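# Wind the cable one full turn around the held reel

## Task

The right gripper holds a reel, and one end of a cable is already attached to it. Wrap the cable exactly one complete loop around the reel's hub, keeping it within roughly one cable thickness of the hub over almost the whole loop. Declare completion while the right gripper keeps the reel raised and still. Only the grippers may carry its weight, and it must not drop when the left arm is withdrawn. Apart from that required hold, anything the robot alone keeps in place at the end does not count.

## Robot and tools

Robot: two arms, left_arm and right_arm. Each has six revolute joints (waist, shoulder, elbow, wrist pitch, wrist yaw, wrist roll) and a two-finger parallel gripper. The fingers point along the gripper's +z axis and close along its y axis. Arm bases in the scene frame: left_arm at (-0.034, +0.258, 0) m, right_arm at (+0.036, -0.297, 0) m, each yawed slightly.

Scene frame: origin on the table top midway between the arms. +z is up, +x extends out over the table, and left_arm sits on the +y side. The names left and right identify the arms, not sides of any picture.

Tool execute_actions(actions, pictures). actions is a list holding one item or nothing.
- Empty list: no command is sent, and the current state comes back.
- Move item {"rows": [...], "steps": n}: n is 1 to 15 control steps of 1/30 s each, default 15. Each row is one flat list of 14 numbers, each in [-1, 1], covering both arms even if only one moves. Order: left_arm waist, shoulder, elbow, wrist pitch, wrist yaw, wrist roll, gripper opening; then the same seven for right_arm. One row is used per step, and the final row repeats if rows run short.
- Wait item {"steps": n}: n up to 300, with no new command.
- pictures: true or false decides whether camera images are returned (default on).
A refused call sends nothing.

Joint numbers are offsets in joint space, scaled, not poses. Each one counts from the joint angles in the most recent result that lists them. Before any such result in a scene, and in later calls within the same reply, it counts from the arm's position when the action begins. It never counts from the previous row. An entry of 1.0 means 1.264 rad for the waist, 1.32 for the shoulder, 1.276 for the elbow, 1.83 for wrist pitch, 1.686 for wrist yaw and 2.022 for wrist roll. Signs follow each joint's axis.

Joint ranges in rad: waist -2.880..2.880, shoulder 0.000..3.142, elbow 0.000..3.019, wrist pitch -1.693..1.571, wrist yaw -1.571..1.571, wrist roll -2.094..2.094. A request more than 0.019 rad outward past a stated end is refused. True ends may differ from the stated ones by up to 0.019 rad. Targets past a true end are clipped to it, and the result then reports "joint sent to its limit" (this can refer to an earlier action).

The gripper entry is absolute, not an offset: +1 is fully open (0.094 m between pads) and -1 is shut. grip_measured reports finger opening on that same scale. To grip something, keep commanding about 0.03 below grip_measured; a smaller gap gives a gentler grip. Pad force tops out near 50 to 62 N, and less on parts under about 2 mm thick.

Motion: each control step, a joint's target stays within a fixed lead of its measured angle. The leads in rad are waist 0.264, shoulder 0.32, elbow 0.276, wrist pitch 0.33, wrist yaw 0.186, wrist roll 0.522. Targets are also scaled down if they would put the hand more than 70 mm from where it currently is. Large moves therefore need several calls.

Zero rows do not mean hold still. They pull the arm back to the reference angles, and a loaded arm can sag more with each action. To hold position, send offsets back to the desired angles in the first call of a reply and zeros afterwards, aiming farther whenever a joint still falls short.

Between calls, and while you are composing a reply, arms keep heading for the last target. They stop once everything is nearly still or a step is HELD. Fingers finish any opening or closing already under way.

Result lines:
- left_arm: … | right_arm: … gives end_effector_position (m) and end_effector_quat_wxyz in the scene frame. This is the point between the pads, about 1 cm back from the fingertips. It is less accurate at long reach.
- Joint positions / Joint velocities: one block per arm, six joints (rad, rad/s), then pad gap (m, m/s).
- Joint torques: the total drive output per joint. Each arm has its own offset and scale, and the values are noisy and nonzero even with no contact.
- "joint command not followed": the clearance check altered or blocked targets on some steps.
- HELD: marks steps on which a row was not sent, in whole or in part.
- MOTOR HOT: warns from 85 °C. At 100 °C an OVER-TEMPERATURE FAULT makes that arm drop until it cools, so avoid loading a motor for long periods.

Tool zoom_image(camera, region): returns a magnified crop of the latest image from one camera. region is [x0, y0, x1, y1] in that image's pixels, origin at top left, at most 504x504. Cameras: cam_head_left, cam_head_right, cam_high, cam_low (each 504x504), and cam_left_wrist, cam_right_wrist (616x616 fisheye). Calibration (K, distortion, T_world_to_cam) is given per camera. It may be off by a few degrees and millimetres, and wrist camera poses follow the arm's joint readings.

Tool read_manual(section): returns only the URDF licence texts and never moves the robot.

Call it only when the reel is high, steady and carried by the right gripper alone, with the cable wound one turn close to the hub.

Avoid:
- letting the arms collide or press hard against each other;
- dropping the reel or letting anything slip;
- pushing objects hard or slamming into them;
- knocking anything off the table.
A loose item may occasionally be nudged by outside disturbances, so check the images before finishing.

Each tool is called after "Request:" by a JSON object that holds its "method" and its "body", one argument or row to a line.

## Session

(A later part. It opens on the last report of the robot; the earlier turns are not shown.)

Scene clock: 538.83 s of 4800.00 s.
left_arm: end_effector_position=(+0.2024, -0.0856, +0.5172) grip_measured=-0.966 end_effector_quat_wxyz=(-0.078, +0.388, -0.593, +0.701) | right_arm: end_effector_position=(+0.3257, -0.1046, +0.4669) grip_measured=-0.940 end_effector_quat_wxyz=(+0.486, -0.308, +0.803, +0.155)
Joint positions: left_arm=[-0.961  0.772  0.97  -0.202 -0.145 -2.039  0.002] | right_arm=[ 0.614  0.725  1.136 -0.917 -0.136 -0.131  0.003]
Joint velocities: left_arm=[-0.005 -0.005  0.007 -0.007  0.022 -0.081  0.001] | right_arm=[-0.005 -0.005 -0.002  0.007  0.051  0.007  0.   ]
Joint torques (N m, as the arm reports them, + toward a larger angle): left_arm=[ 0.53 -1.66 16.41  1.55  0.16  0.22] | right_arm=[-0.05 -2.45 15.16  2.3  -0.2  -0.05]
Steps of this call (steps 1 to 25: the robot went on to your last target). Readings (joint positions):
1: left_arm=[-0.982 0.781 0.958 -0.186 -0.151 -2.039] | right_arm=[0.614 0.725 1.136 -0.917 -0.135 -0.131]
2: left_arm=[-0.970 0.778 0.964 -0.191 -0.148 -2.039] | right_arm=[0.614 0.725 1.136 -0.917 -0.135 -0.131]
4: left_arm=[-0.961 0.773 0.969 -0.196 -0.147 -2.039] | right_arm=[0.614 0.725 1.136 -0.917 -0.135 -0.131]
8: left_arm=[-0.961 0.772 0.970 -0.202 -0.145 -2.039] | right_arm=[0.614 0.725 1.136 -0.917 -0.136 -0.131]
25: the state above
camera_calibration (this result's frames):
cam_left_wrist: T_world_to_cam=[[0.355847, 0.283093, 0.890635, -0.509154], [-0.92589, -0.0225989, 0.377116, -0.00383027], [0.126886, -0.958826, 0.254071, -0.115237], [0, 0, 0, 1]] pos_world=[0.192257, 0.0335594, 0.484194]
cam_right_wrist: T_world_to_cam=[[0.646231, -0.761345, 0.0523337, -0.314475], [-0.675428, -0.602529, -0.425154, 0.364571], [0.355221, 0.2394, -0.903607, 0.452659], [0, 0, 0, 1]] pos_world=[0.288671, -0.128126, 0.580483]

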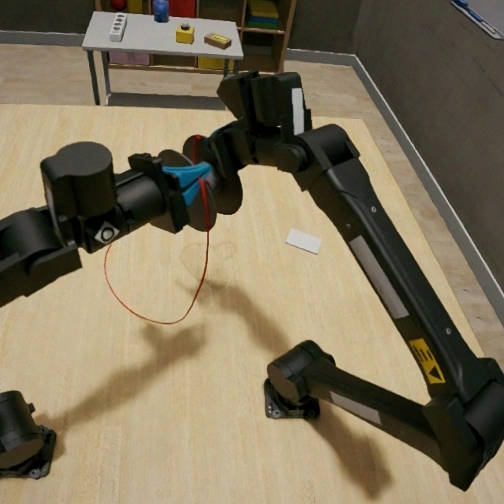

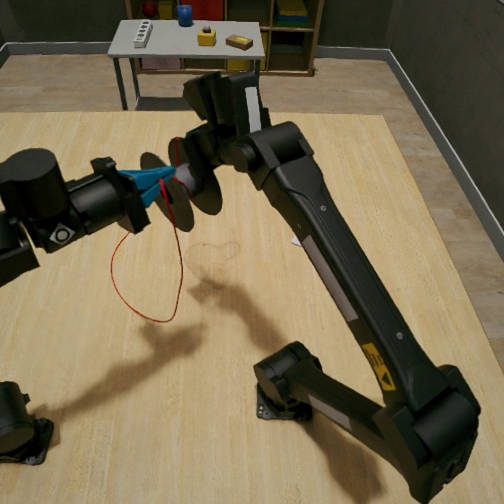

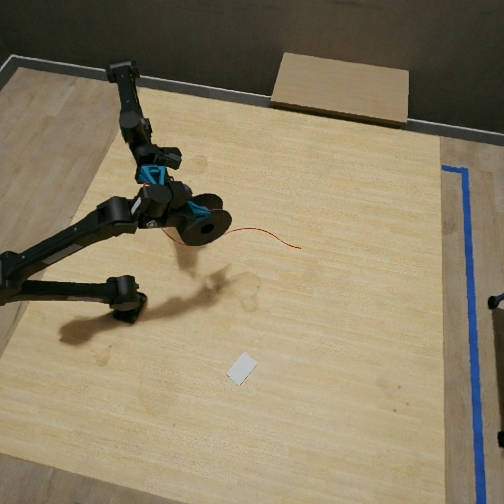

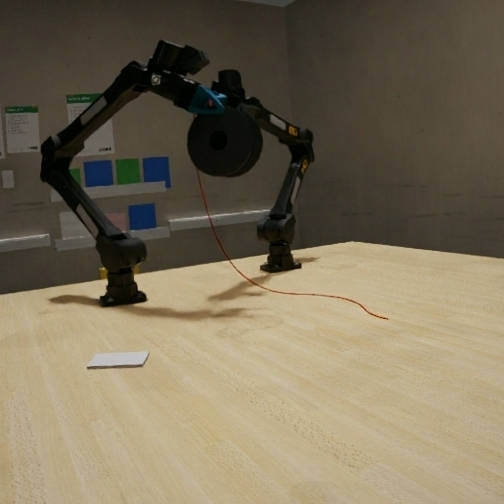

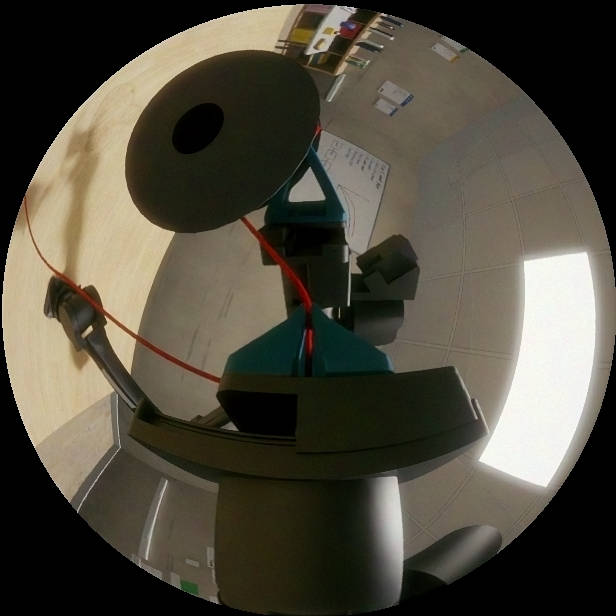

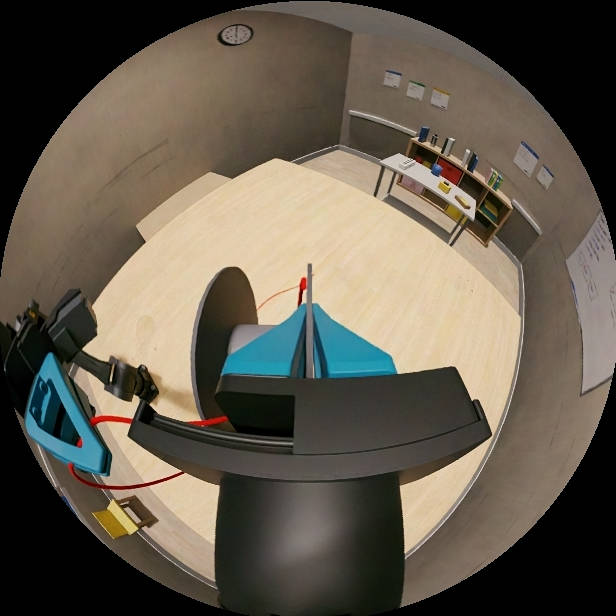

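Request:
{"method": "execute_actions", "body": {
  "actions": [
    {"rows":[[0.0161,-0.003,0.0474,-0.0003,0.0117,0,-0.98,0,-0.008,0.03,0.008,0,0,-1],[0.0322,-0.003,0.0479,-0.0005,0.0233,0,-0.98,0,-0.008,0.03,0.008,0,0,-1],[0.0484,-0.003,0.0483,-0.0008,0.0350,0,-0.98,0,-0.008,0.03,0.008,0,0,-1],[0.0645,-0.003,0.0488,-0.0011,0.0467,0,-0.98,0,-0.008,0.03,0.008,0,0,-1],[0.0806,-0.003,0.0492,-0.0013,0.0584,0,-0.98,0,-0.008,0.03,0.008,0,0,-1],[0.0967,-0.003,0.0496,-0.0016,0.0700,0,-0.98,0,-0.008,0.03,0.008,0,0,-1],[0.1128,-0.003,0.0501,-0.0019,0.0817,0,-0.98,0,-0.008,0.03,0.008,0,0,-1],[0.1290,-0.003,0.0505,-0.0021,0.0934,0,-0.98,0,-0.008,0.03,0.008,0,0,-1],[0.1451,-0.003,0.0510,-0.0024,0.1051,0,-0.98,0,-0.008,0.03,0.008,0,0,-1],[0.1612,-0.003,0.0514,-0.0027,0.1167,0,-0.98,0,-0.008,0.03,0.008,0,0,-1],[0.1773,-0.003,0.0518,-0.0029,0.1284,0,-0.98,0,-0.008,0.03,0.008,0,0,-1],[0.1934,-0.003,0.0523,-0.0032,0.1401,0,-0.98,0,-0.008,0.03,0.008,0,0,-1],[0.2096,-0.003,0.0527,-0.0035,0.1518,0,-0.98,0,-0.008,0.03,0.008,0,0,-1],[0.2257,-0.003,0.0532,-0.0037,0.1634,0,-0.98,0,-0.008,0.03,0.008,0,0,-1],[0.2418,-0.003,0.0536,-0.004,0.1751,0,-0.98,0,-0.008,0.03,0.008,0,0,-1]],"steps":15}
  ],
  "pictures": false
}}

Request:
{"method": "execute_actions", "body": {
  "actions": [
    {"steps":25}
  ]
}}

Scene clock: 576.50 s of 4800.00 s.
left_arm: end_effector_position=(+0.2499, -0.0478, +0.5172) grip_measured=-0.966 end_effector_quat_wxyz=(-0.071, +0.383, -0.596, +0.702) | right_arm: end_effector_position=(+0.3257, -0.1046, +0.4669) grip_measured=-0.940 end_effector_quat_wxyz=(+0.486, -0.308, +0.803, +0.155)
Joint positions: left_arm=[-0.701  0.772  0.97  -0.202  0.133 -2.039  0.002] | right_arm=[ 0.614  0.725  1.136 -0.917 -0.136 -0.131  0.003]
Joint velocities: left_arm=[ 0.581  0.005 -0.027 -0.002  0.505  0.007  0.001] | right_arm=[ 0.005 -0.015 -0.007 -0.002 -0.125  0.022 -0.   ]
Joint torques (N m, as the arm reports them, + toward a larger angle): left_arm=[ 1.14 -1.82 16.8   1.92 -0.07  0.2 ] | right_arm=[-0.57 -1.5  15.23  2.22 -0.21 -0.08]
Steps of this call (steps 1 to 15: the robot went on to your last target; steps 16 to 200: nothing new was sent; then 30.50 s passed at rest; steps 201 to 215: all 15 steps of this action). Readings (joint positions):
201: left_arm=[-0.960 0.772 0.970 -0.202 -0.137 -2.039] | right_arm=[0.614 0.725 1.136 -0.917 -0.136 -0.131]
202: left_arm=[-0.956 0.772 0.970 -0.202 -0.121 -2.039] | right_arm=[0.614 0.725 1.136 -0.917 -0.136 -0.131]
204: left_arm=[-0.934 0.772 0.970 -0.202 -0.082 -2.039] | right_arm=[0.614 0.725 1.136 -0.917 -0.136 -0.131]
208: left_arm=[-0.848 0.772 0.970 -0.202 -0.006 -2.039] | right_arm=[0.614 0.725 1.136 -0.917 -0.136 -0.131]
215: the state above

Scene clock: 577.33 s of 4800.00 s.
left_arm: end_effector_position=(+0.2586, -0.0393, +0.5170) grip_measured=-0.966 end_effector_quat_wxyz=(-0.078, +0.388, -0.593, +0.701) | right_arm: end_effector_position=(+0.3252, -0.1039, +0.4669) grip_measured=-0.940 end_effector_quat_wxyz=(+0.485, -0.308, +0.803, +0.157)
Joint positions: left_arm=[-0.664  0.772  0.97  -0.202  0.152 -2.039  0.002] | right_arm=[ 0.614  0.725  1.136 -0.917 -0.14  -0.131  0.003]
Joint velocities: left_arm=[-0.005 -0.024  0.007 -0.017  0.037 -0.066 -0.002] | right_arm=[-0.005 -0.005 -0.007 -0.002  0.051  0.007  0.001]
Joint torques (N m, as the arm reports them, + toward a larger angle): left_arm=[ 0.87 -1.74 17.06  1.82 -0.03  0.21] | right_arm=[-0.66 -2.29 14.96  2.17 -0.02 -0.04]
Steps of this call (steps 1 to 25: the robot went on to your last target). Readings (joint positions):
1: left_arm=[-0.685 0.772 0.970 -0.202 0.144 -2.039] | right_arm=[0.614 0.725 1.136 -0.917 -0.137 -0.131]
2: left_arm=[-0.673 0.772 0.970 -0.202 0.148 -2.039] | right_arm=[0.614 0.725 1.136 -0.917 -0.139 -0.131]
4: left_arm=[-0.664 0.772 0.970 -0.202 0.150 -2.039] | right_arm=[0.614 0.725 1.136 -0.917 -0.140 -0.131]
8: left_arm=[-0.664 0.772 0.970 -0.202 0.152 -2.039] | right_arm=[0.614 0.725 1.136 -0.917 -0.140 -0.131]
25: the state above
camera_calibration (this result's frames):
cam_left_wrist: T_world_to_cam=[[0.357328, 0.283226, 0.89, -0.542069], [-0.925316, -0.0221351, 0.378551, 0.048424], [0.126916, -0.958798, 0.254164, -0.0779825], [0, 0, 0, 1]] pos_world=[0.248401, 0.0798301, 0.483931]
cam_right_wrist: T_world_to_cam=[[0.649365, -0.758865, 0.0494896, -0.312997], [-0.673649, -0.604201, -0.425603, 0.36413], [0.352877, 0.243033, -0.903556, 0.453838], [0, 0, 0, 1]] pos_world=[0.288396, -0.127812, 0.580533]

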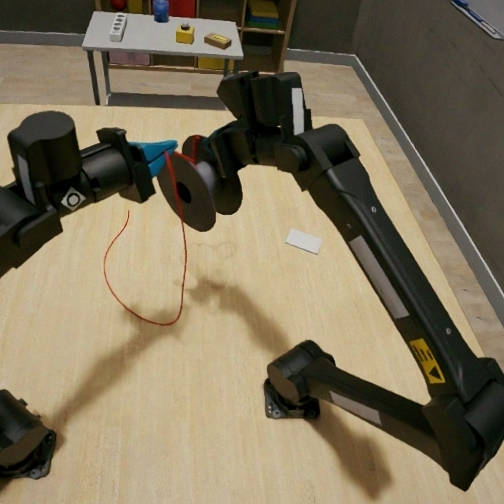

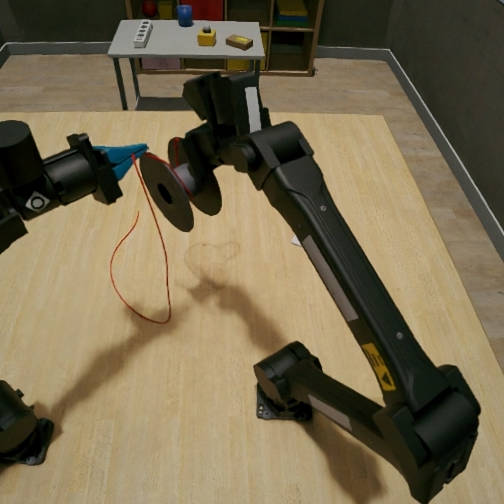

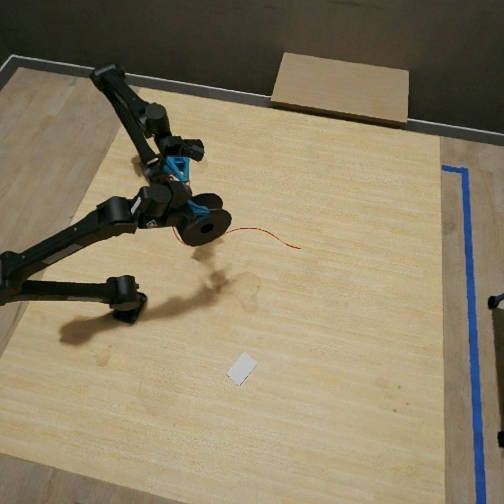

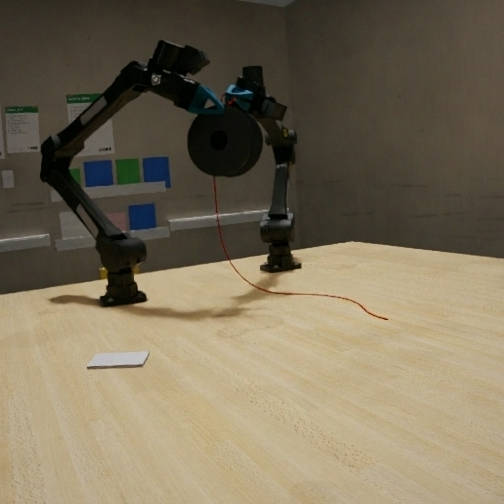

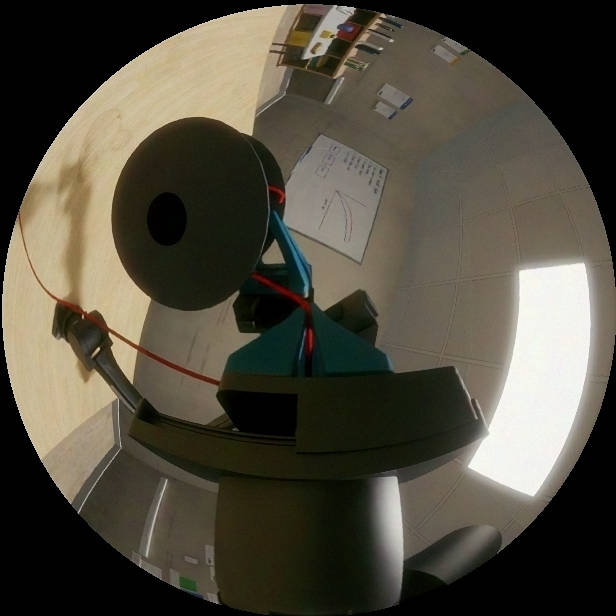

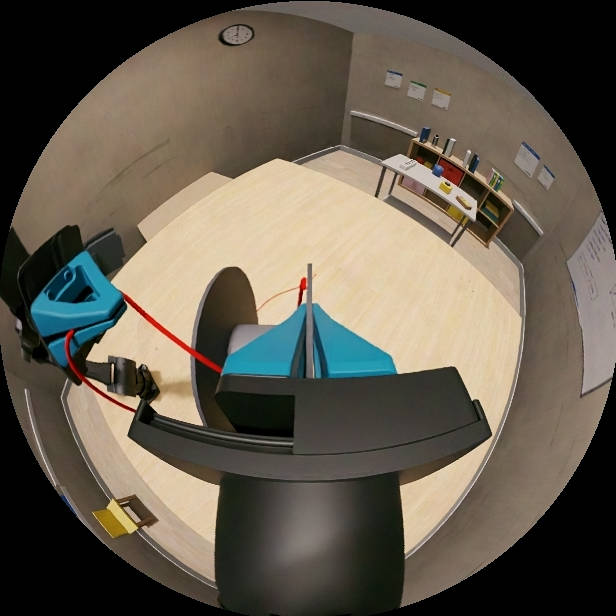

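Request:
{"method": "zoom_image", "body": {
  "camera": "cam_right_wrist",
  "region": [40, 220, 360, 460]
}}

Request:
{"method": "zoom_image", "body": {
  "camera": "cam_left_wrist",
  "region": [100, 100, 400, 380]
}}

Request:
{"method": "zoom_image", "body": {
  "camera": "cam_head_left",
  "region": [110, 110, 270, 250]
}}

Region (40, 220, 360, 460) of cam_right_wrist's 616x616 image, scaled by 1.575, with more detail than that image has; it fills the top 378 rows of this view, and the rest is white.

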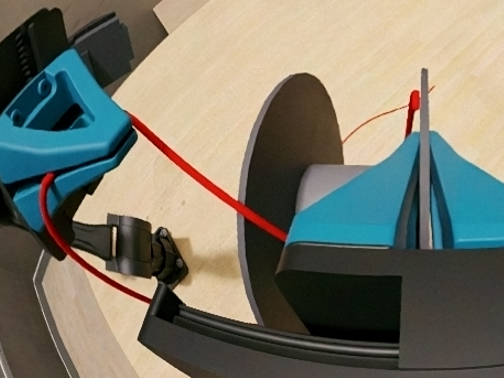

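Region (100, 100, 400, 380) of cam_left_wrist's 616x616 image, scaled by 1.680, with more detail than that image has; it fills the top 470 rows of this view, and the rest is white.

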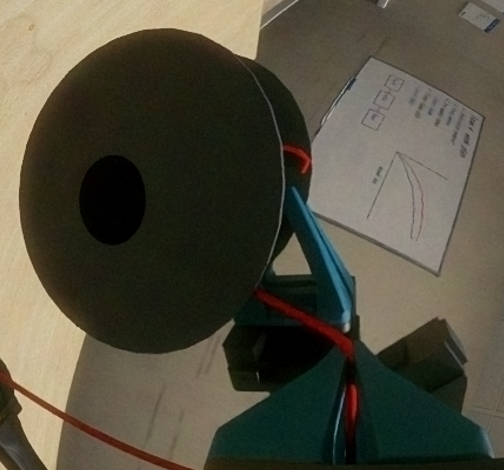

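Region (110, 110, 270, 250) of cam_head_left's 504x504 image, scaled by 3.150, with more detail than that image has; it fills the top 441 rows of this view, and the rest is white.

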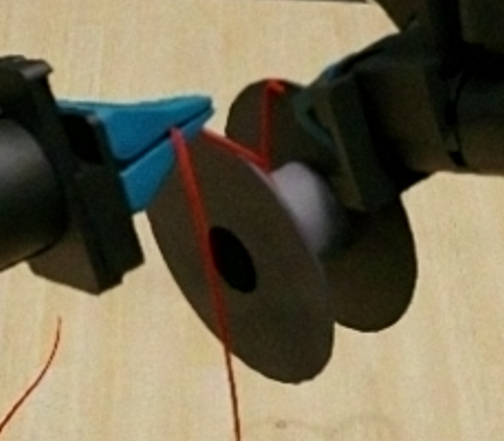

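Request:
{"method": "execute_actions", "body": {
  "actions": [
    {"rows":[[0.0126,0.0044,-0.0056,0.0079,0.0091,0,-0.98,0,-0.008,0.03,0.008,0,0,-1],[0.0252,0.0088,-0.0112,0.0157,0.0181,0,-0.98,0,-0.008,0.03,0.008,0,0,-1],[0.0379,0.0132,-0.0168,0.0236,0.0272,0,-0.98,0,-0.008,0.03,0.008,0,0,-1],[0.0505,0.0176,-0.0225,0.0315,0.0363,0,-0.98,0,-0.008,0.03,0.008,0,0,-1],[0.0631,0.0220,-0.0281,0.0393,0.0454,0,-0.98,0,-0.008,0.03,0.008,0,0,-1],[0.0757,0.0264,-0.0337,0.0472,0.0544,0,-0.98,0,-0.008,0.03,0.008,0,0,-1],[0.0883,0.0308,-0.0393,0.0551,0.0635,0,-0.98,0,-0.008,0.03,0.008,0,0,-1],[0.1010,0.0352,-0.0449,0.0629,0.0726,0,-0.98,0,-0.008,0.03,0.008,0,0,-1],[0.1136,0.0396,-0.0505,0.0708,0.0817,0,-0.98,0,-0.008,0.03,0.008,0,0,-1],[0.1262,0.0440,-0.0561,0.0787,0.0907,0,-0.98,0,-0.008,0.03,0.008,0,0,-1],[0.1388,0.0484,-0.0617,0.0865,0.0998,0,-0.98,0,-0.008,0.03,0.008,0,0,-1],[0.1514,0.0528,-0.0674,0.0944,0.1089,0,-0.98,0,-0.008,0.03,0.008,0,0,-1],[0.1641,0.0572,-0.0730,0.1023,0.1180,0,-0.98,0,-0.008,0.03,0.008,0,0,-1],[0.1767,0.0616,-0.0786,0.1101,0.1270,0,-0.98,0,-0.008,0.03,0.008,0,0,-1],[0.1893,0.0660,-0.0842,0.1180,0.1361,0,-0.98,0,-0.008,0.03,0.008,0,0,-1]],"steps":15}
  ],
  "pictures": false
}}

Request:
{"method": "execute_actions", "body": {
  "actions": [
    {"steps":25}
  ]
}}

Scene clock: 697.83 s of 4800.00 s.
left_arm: end_effector_position=(+0.3097, -0.0159, +0.4752) grip_measured=-0.966 end_effector_quat_wxyz=(-0.073, +0.381, -0.594, +0.705) | right_arm: end_effector_position=(+0.3252, -0.1038, +0.4669) grip_measured=-0.940 end_effector_quat_wxyz=(+0.485, -0.309, +0.803, +0.157)
Joint positions: left_arm=[-0.465  0.839  0.882 -0.039  0.368 -2.039  0.002] | right_arm=[ 0.614  0.725  1.136 -0.917 -0.141 -0.131  0.003]
Joint velocities: left_arm=[ 0.454  0.19  -0.193  0.427  0.403  0.022  0.   ] | right_arm=[-0.005  0.015 -0.002  0.002 -0.066  0.051  0.   ]
Joint torques (N m, as the arm reports them, + toward a larger angle): left_arm=[ 0.62 -2.03 10.86  2.93 -0.02  0.22] | right_arm=[-1.07 -1.81 15.09  2.2  -0.19 -0.07]
Steps of this call (steps 1 to 15: the robot went on to your last target; steps 16 to 200: nothing new was sent; then 113.33 s passed at rest; steps 201 to 215: all 15 steps of this action). Readings (joint positions):
201: left_arm=[-0.664 0.773 0.969 -0.202 0.159 -2.039] | right_arm=[0.614 0.725 1.136 -0.917 -0.141 -0.131]
202: left_arm=[-0.663 0.773 0.968 -0.202 0.172 -2.039] | right_arm=[0.614 0.725 1.136 -0.917 -0.141 -0.131]
204: left_arm=[-0.647 0.773 0.961 -0.189 0.201 -2.039] | right_arm=[0.614 0.725 1.136 -0.917 -0.141 -0.131]
208: left_arm=[-0.582 0.787 0.936 -0.138 0.261 -2.039] | right_arm=[0.614 0.725 1.136 -0.917 -0.141 -0.131]
215: the state above

Scene clock: 698.67 s of 4800.00 s.
left_arm: end_effector_position=(+0.3207, -0.0117, +0.4652) grip_measured=-0.966 end_effector_quat_wxyz=(-0.076, +0.385, -0.593, +0.703) | right_arm: end_effector_position=(+0.3245, -0.1029, +0.4670) grip_measured=-0.940 end_effector_quat_wxyz=(+0.485, -0.310, +0.802, +0.159)
Joint positions: left_arm=[-0.439  0.858  0.868 -0.009  0.383 -2.039  0.002] | right_arm=[ 0.615  0.725  1.136 -0.917 -0.144 -0.131  0.003]
Joint velocities: left_arm=[-0.005 -0.005 -0.017 -0.022 -0.007  0.022 -0.001] | right_arm=[-0.005  0.015  0.022 -0.002  0.007 -0.007 -0.   ]
Joint torques (N m, as the arm reports them, + toward a larger angle): left_arm=[ 1.4  -2.95 11.06  2.98 -0.02  0.21] | right_arm=[-0.56 -3.53 15.07  2.23 -0.06 -0.09]
Steps of this call (steps 1 to 25: the robot went on to your last target). Readings (joint positions):
1: left_arm=[-0.452 0.845 0.876 -0.027 0.378 -2.039] | right_arm=[0.614 0.725 1.136 -0.917 -0.141 -0.131]
2: left_arm=[-0.444 0.851 0.872 -0.020 0.381 -2.039] | right_arm=[0.615 0.725 1.136 -0.917 -0.144 -0.131]
4: left_arm=[-0.439 0.857 0.868 -0.014 0.383 -2.039] | right_arm=[0.615 0.725 1.136 -0.917 -0.144 -0.131]
8: left_arm=[-0.439 0.858 0.868 -0.009 0.383 -2.039] | right_arm=[0.615 0.725 1.136 -0.917 -0.144 -0.131]
25: the state above
camera_calibration (this result's frames):
cam_left_wrist: T_world_to_cam=[[0.355084, 0.28448, 0.890498, -0.52551], [-0.92706, -0.0154423, 0.374596, 0.128593], [0.120316, -0.958558, 0.258246, -0.0459637], [0, 0, 0, 1]] pos_world=[0.311343, 0.107424, 0.431665]
cam_right_wrist: T_world_to_cam=[[0.653189, -0.755683, 0.0478307, -0.312026], [-0.670963, -0.606922, -0.425976, 0.36328], [0.350932, 0.24615, -0.903469, 0.454806], [0, 0, 0, 1]] pos_world=[0.287953, -0.127261, 0.580576]

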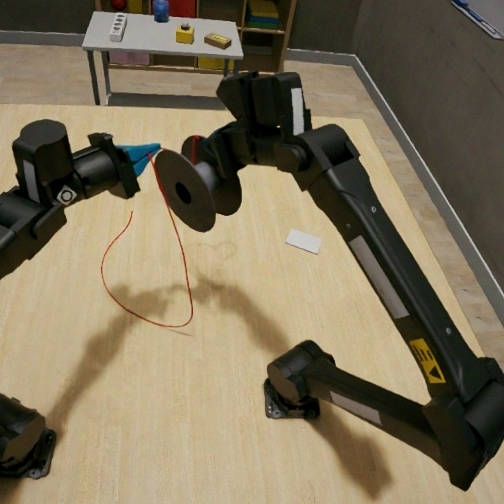

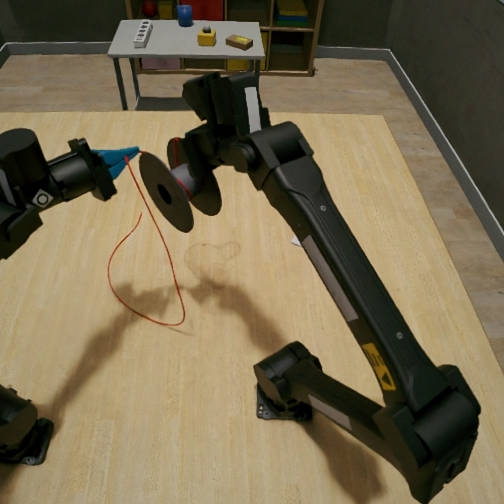

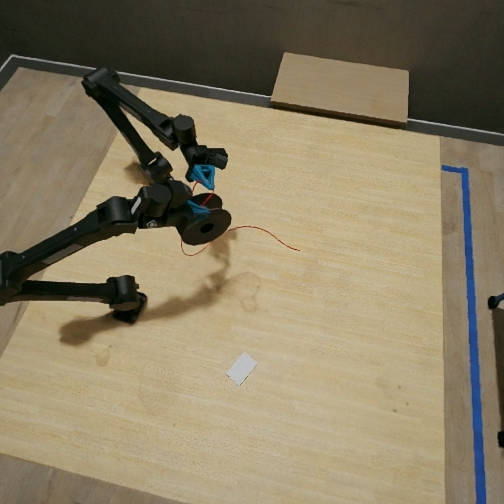

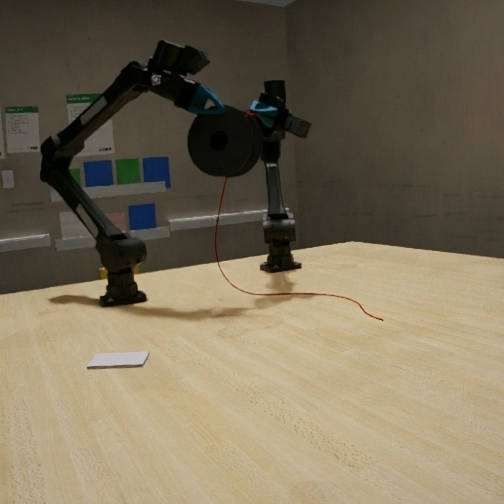

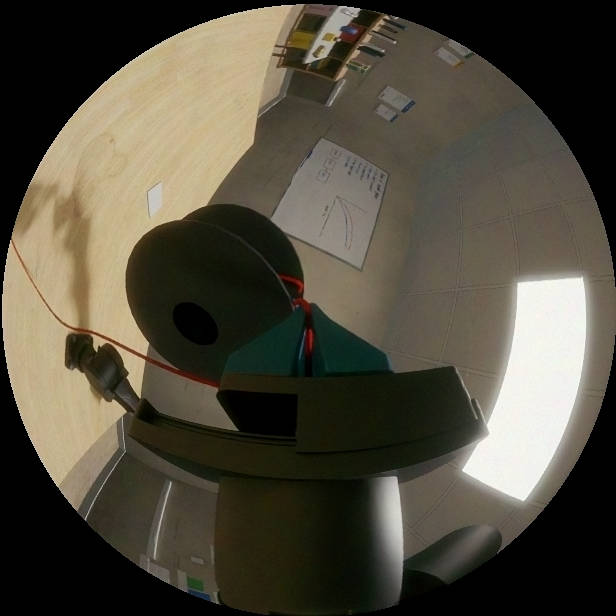

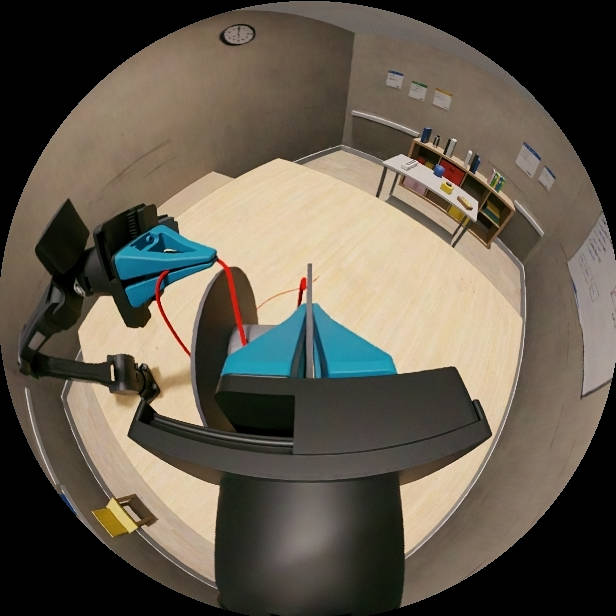

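Request:
{"method": "zoom_image", "body": {
  "camera": "cam_right_wrist",
  "region": [100, 200, 360, 420]
}}

Request:
{"method": "zoom_image", "body": {
  "camera": "cam_left_wrist",
  "region": [120, 190, 400, 400]
}}

Request:
{"method": "zoom_image", "body": {
  "camera": "cam_low",
  "region": [170, 70, 320, 220]
}}

Region (100, 200, 360, 420) of cam_right_wrist's 616x616 image, scaled by 1.938, with more detail than that image has; it fills the top 426 rows of this view, and the rest is white.

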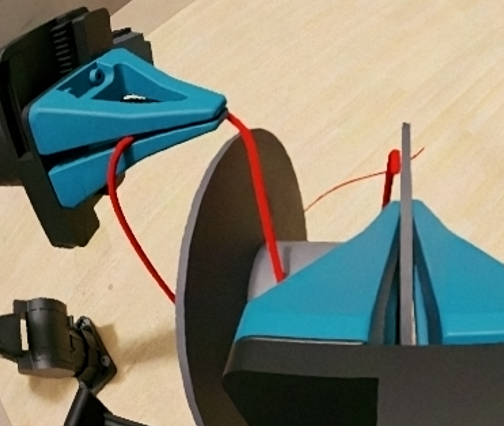

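Region (120, 190, 400, 400) of cam_left_wrist's 616x616 image, scaled by 1.800, with more detail than that image has; it fills the top 378 rows of this view, and the rest is white.

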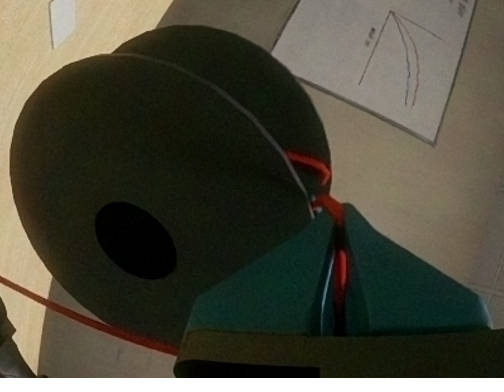

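Region (170, 70, 320, 220) of cam_low's 504x504 image, scaled by 3.360, with more detail than that image has.

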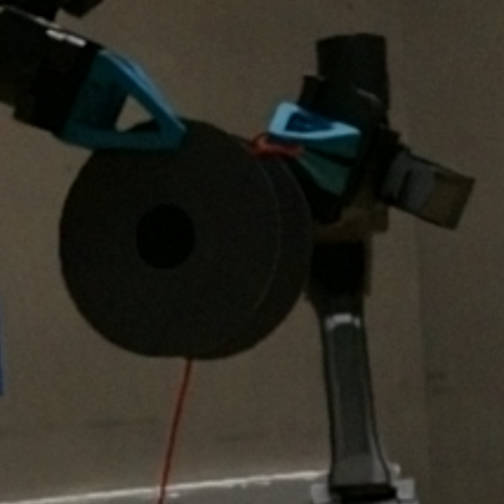

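Request:
{"method": "execute_actions", "body": {
  "actions": [
    {"rows":[[0,0,0.02,0,0,0,-0.8,0,-0.008,0.03,0.008,0,0,-1],[0,0,0.02,0,0,0,-0.8,0,-0.008,0.03,0.008,0,0,-1],[0,0,0.02,0,0,0,-0.8,0,-0.008,0.03,0.008,0,0,-1],[0,0,0.02,0,0,0,-0.8,0,-0.008,0.03,0.008,0,0,-1],[0.0080,-0.0145,0.0124,-0.0065,0.0051,0,-0.8,0,-0.008,0.03,0.008,0,0,-1],[0.0159,-0.0289,0.0048,-0.0131,0.0102,0,-0.8,0,-0.008,0.03,0.008,0,0,-1],[0.0239,-0.0434,-0.0028,-0.0196,0.0154,0,-0.8,0,-0.008,0.03,0.008,0,0,-1],[0.0319,-0.0578,-0.0104,-0.0262,0.0205,0,-0.8,0,-0.008,0.03,0.008,0,0,-1],[0.0398,-0.0723,-0.018,-0.0327,0.0256,0,-0.8,0,-0.008,0.03,0.008,0,0,-1],[0.0478,-0.0867,-0.0256,-0.0393,0.0307,0,-0.8,0,-0.008,0.03,0.008,0,0,-1],[0.0557,-0.1012,-0.0332,-0.0458,0.0358,0,-0.8,0,-0.008,0.03,0.008,0,0,-1],[0.0637,-0.1156,-0.0408,-0.0524,0.0409,0,-0.8,0,-0.008,0.03,0.008,0,0,-1],[0.0717,-0.1301,-0.0484,-0.0589,0.0461,0,-0.8,0,-0.008,0.03,0.008,0,0,-1],[0.0796,-0.1445,-0.056,-0.0655,0.0512,0,-0.8,0,-0.008,0.03,0.008,0,0,-1],[0.0876,-0.159,-0.0636,-0.072,0.0563,0,-0.8,0,-0.008,0.03,0.008,0,0,-1]],"steps":15}
  ],
  "pictures": false
}}

Request:
{"method": "execute_actions", "body": {
  "actions": [
    {"steps":30}
  ]
}}

Scene clock: 819.17 s of 4800.00 s.
left_arm: end_effector_position=(+0.2812, +0.0311, +0.4736) grip_measured=-0.803 end_effector_quat_wxyz=(-0.078, +0.379, -0.590, +0.708) | right_arm: end_effector_position=(+0.3245, -0.1029, +0.4670) grip_measured=-0.940 end_effector_quat_wxyz=(+0.485, -0.310, +0.802, +0.159)
Joint positions: left_arm=[-0.356  0.693  0.812 -0.102  0.468 -2.039  0.009] | right_arm=[ 0.615  0.725  1.136 -0.917 -0.144 -0.131  0.003]
Joint velocities: left_arm=[ 0.308 -0.737 -0.232 -0.33   0.256 -0.022  0.   ] | right_arm=[-0.005 -0.015 -0.017 -0.007 -0.066 -0.022 -0.   ]
Joint torques (N m, as the arm reports them, + toward a larger angle): left_arm=[ 1.28 -0.7  10.41  1.55  0.17  0.19] | right_arm=[-0.24 -2.98 15.16  2.34 -0.2  -0.05]
Steps of this call (steps 1 to 15: the robot went on to your last target; steps 16 to 230: nothing new was sent; then 112.33 s passed at rest; steps 231 to 245: all 15 steps of this action). Readings (joint positions):
231: left_arm=[-0.439 0.858 0.868 -0.009 0.383 -2.039] | right_arm=[0.615 0.725 1.136 -0.917 -0.144 -0.131]
232: left_arm=[-0.439 0.858 0.868 -0.009 0.383 -2.039] | right_arm=[0.615 0.725 1.136 -0.917 -0.144 -0.131]
234: left_arm=[-0.439 0.858 0.868 -0.009 0.383 -2.039] | right_arm=[0.615 0.725 1.136 -0.917 -0.144 -0.131]
238: left_arm=[-0.431 0.844 0.866 -0.025 0.409 -2.039] | right_arm=[0.615 0.725 1.136 -0.917 -0.144 -0.131]
245: the state above

Scene clock: 820.17 s of 4800.00 s.
left_arm: end_effector_position=(+0.2680, +0.0434, +0.4769) grip_measured=-0.803 end_effector_quat_wxyz=(-0.085, +0.378, -0.586, +0.712) | right_arm: end_effector_position=(+0.3245, -0.1029, +0.4670) grip_measured=-0.940 end_effector_quat_wxyz=(+0.485, -0.310, +0.802, +0.159)
Joint positions: left_arm=[-0.337  0.638  0.794 -0.125  0.476 -2.039  0.009] | right_arm=[ 0.615  0.725  1.136 -0.917 -0.144 -0.131  0.003]
Joint velocities: left_arm=[-0.005 -0.015 -0.012  0.012  0.022 -0.022 -0.   ] | right_arm=[-0.005 -0.005 -0.002  0.002 -0.037  0.007 -0.   ]
Joint torques (N m, as the arm reports them, + toward a larger angle): left_arm=[ 0.83  1.3  10.72  1.4   0.13  0.21] | right_arm=[-0.86 -2.24 15.19  2.39 -0.18 -0.05]
Steps of this call (steps 1 to 30: the robot went on to your last target). Readings (joint positions):
1: left_arm=[-0.347 0.671 0.804 -0.111 0.473 -2.039] | right_arm=[0.615 0.725 1.136 -0.917 -0.144 -0.131]
2: left_arm=[-0.341 0.652 0.799 -0.117 0.475 -2.039] | right_arm=[0.615 0.725 1.136 -0.917 -0.144 -0.131]
4: left_arm=[-0.337 0.633 0.797 -0.122 0.476 -2.039] | right_arm=[0.615 0.725 1.136 -0.917 -0.144 -0.131]
8: left_arm=[-0.337 0.635 0.795 -0.124 0.476 -2.039] | right_arm=[0.615 0.725 1.136 -0.917 -0.144 -0.131]
30: the state above
All arms were judged still, so your last target was given up. Only a new action makes them travel on or press farther. Fingers that are still opening or closing keep moving.
camera_calibration (this result's frames):
cam_left_wrist: T_world_to_cam=[[0.327764, 0.298064, 0.896509, -0.529044], [-0.936934, -0.0193333, 0.348971, 0.0912195], [0.121348, -0.95435, 0.272929, 0.00268998], [0, 0, 0, 1]] pos_world=[0.258542, 0.16202, 0.441726]
cam_right_wrist: T_world_to_cam=[[0.653189, -0.755683, 0.0478307, -0.312026], [-0.670963, -0.606922, -0.425976, 0.36328], [0.350932, 0.24615, -0.903469, 0.454806], [0, 0, 0, 1]] pos_world=[0.287953, -0.127261, 0.580576]

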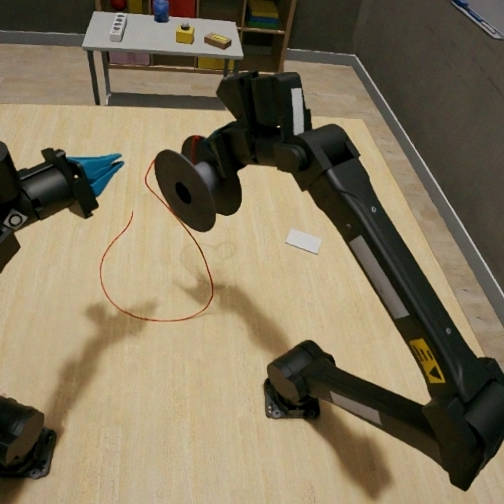

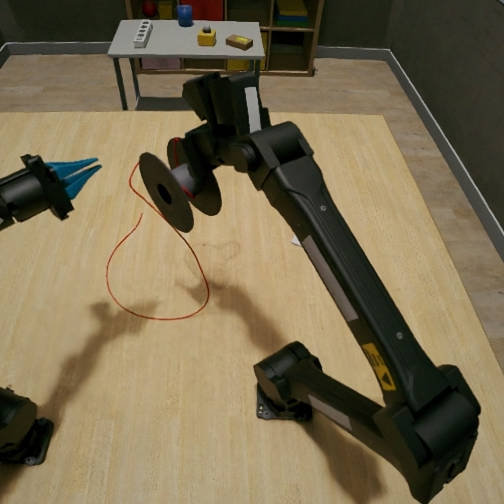

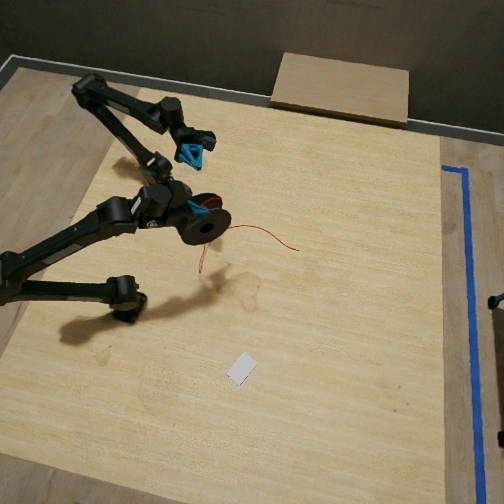

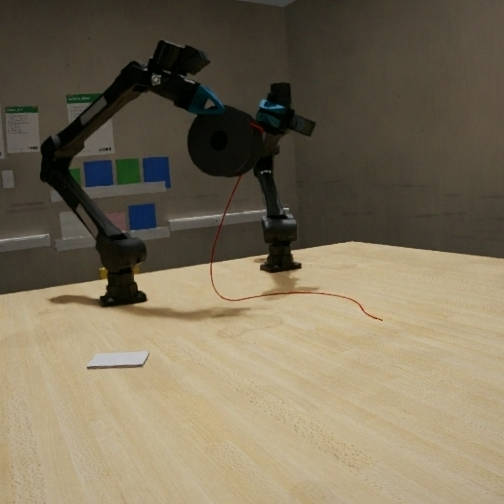

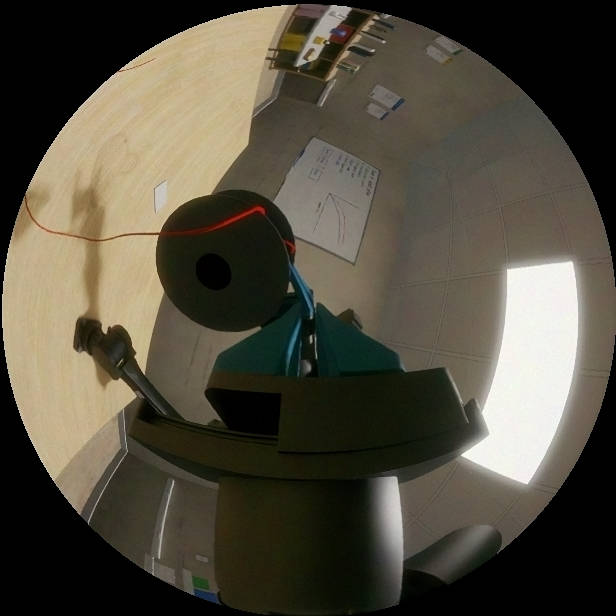

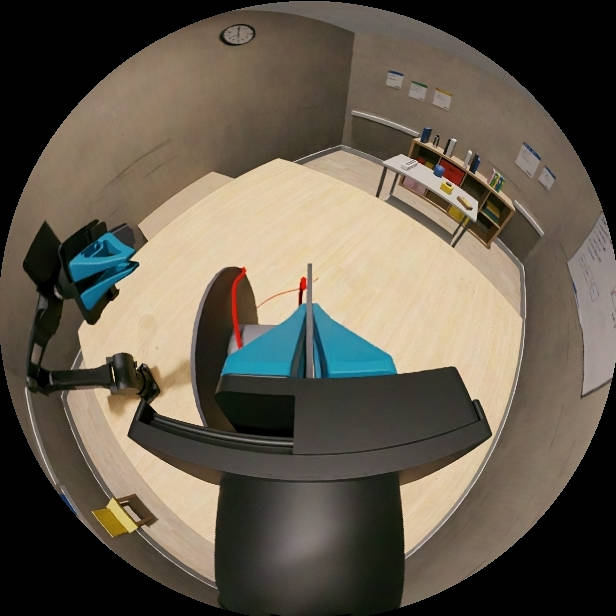

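Request:
{"method": "zoom_image", "body": {
  "camera": "cam_left_wrist",
  "region": [130, 170, 330, 340]
}}

Request:
{"method": "zoom_image", "body": {
  "camera": "cam_right_wrist",
  "region": [160, 230, 360, 400]
}}

Request:
{"method": "zoom_image", "body": {
  "camera": "cam_low",
  "region": [170, 80, 330, 320]
}}

Request:
{"method": "zoom_image", "body": {
  "camera": "cam_head_left",
  "region": [90, 120, 290, 340]
}}

Region (130, 170, 330, 340) of cam_left_wrist's 616x616 image, scaled by 2.520, with more detail than that image has; it fills the top 428 rows of this view, and the rest is white.

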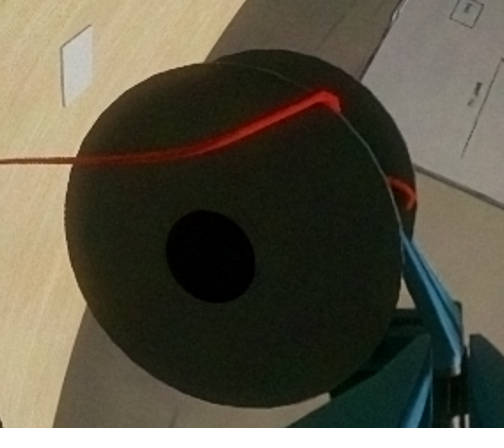

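Region (160, 230, 360, 400) of cam_right_wrist's 616x616 image, scaled by 2.520, with more detail than that image has; it fills the top 428 rows of this view, and the rest is white.

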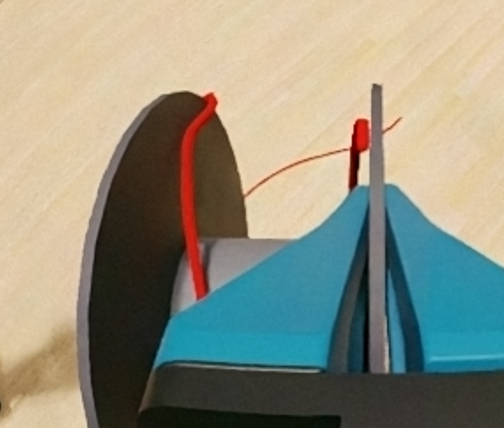

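Region (170, 80, 330, 320) of cam_low's 504x504 image, scaled by 2.100, with more detail than that image has.

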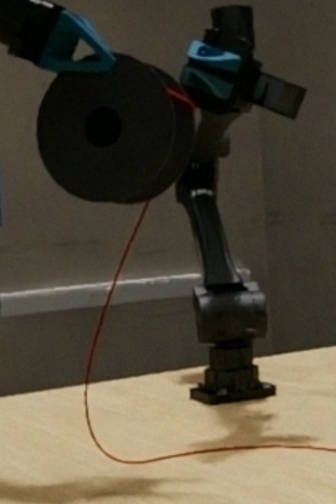

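Region (90, 120, 290, 340) of cam_head_left's 504x504 image, scaled by 2.291, with more detail than that image has; it fills the left 458 columns of this view, and the rest is white.

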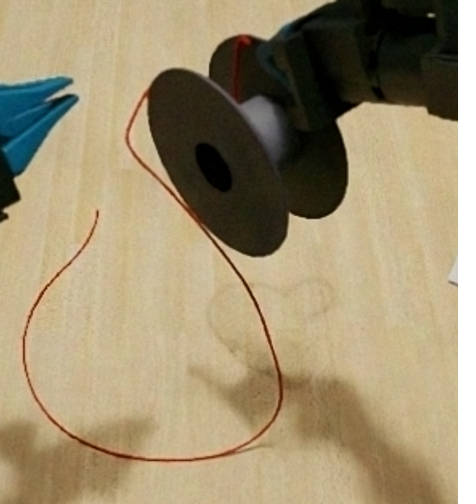

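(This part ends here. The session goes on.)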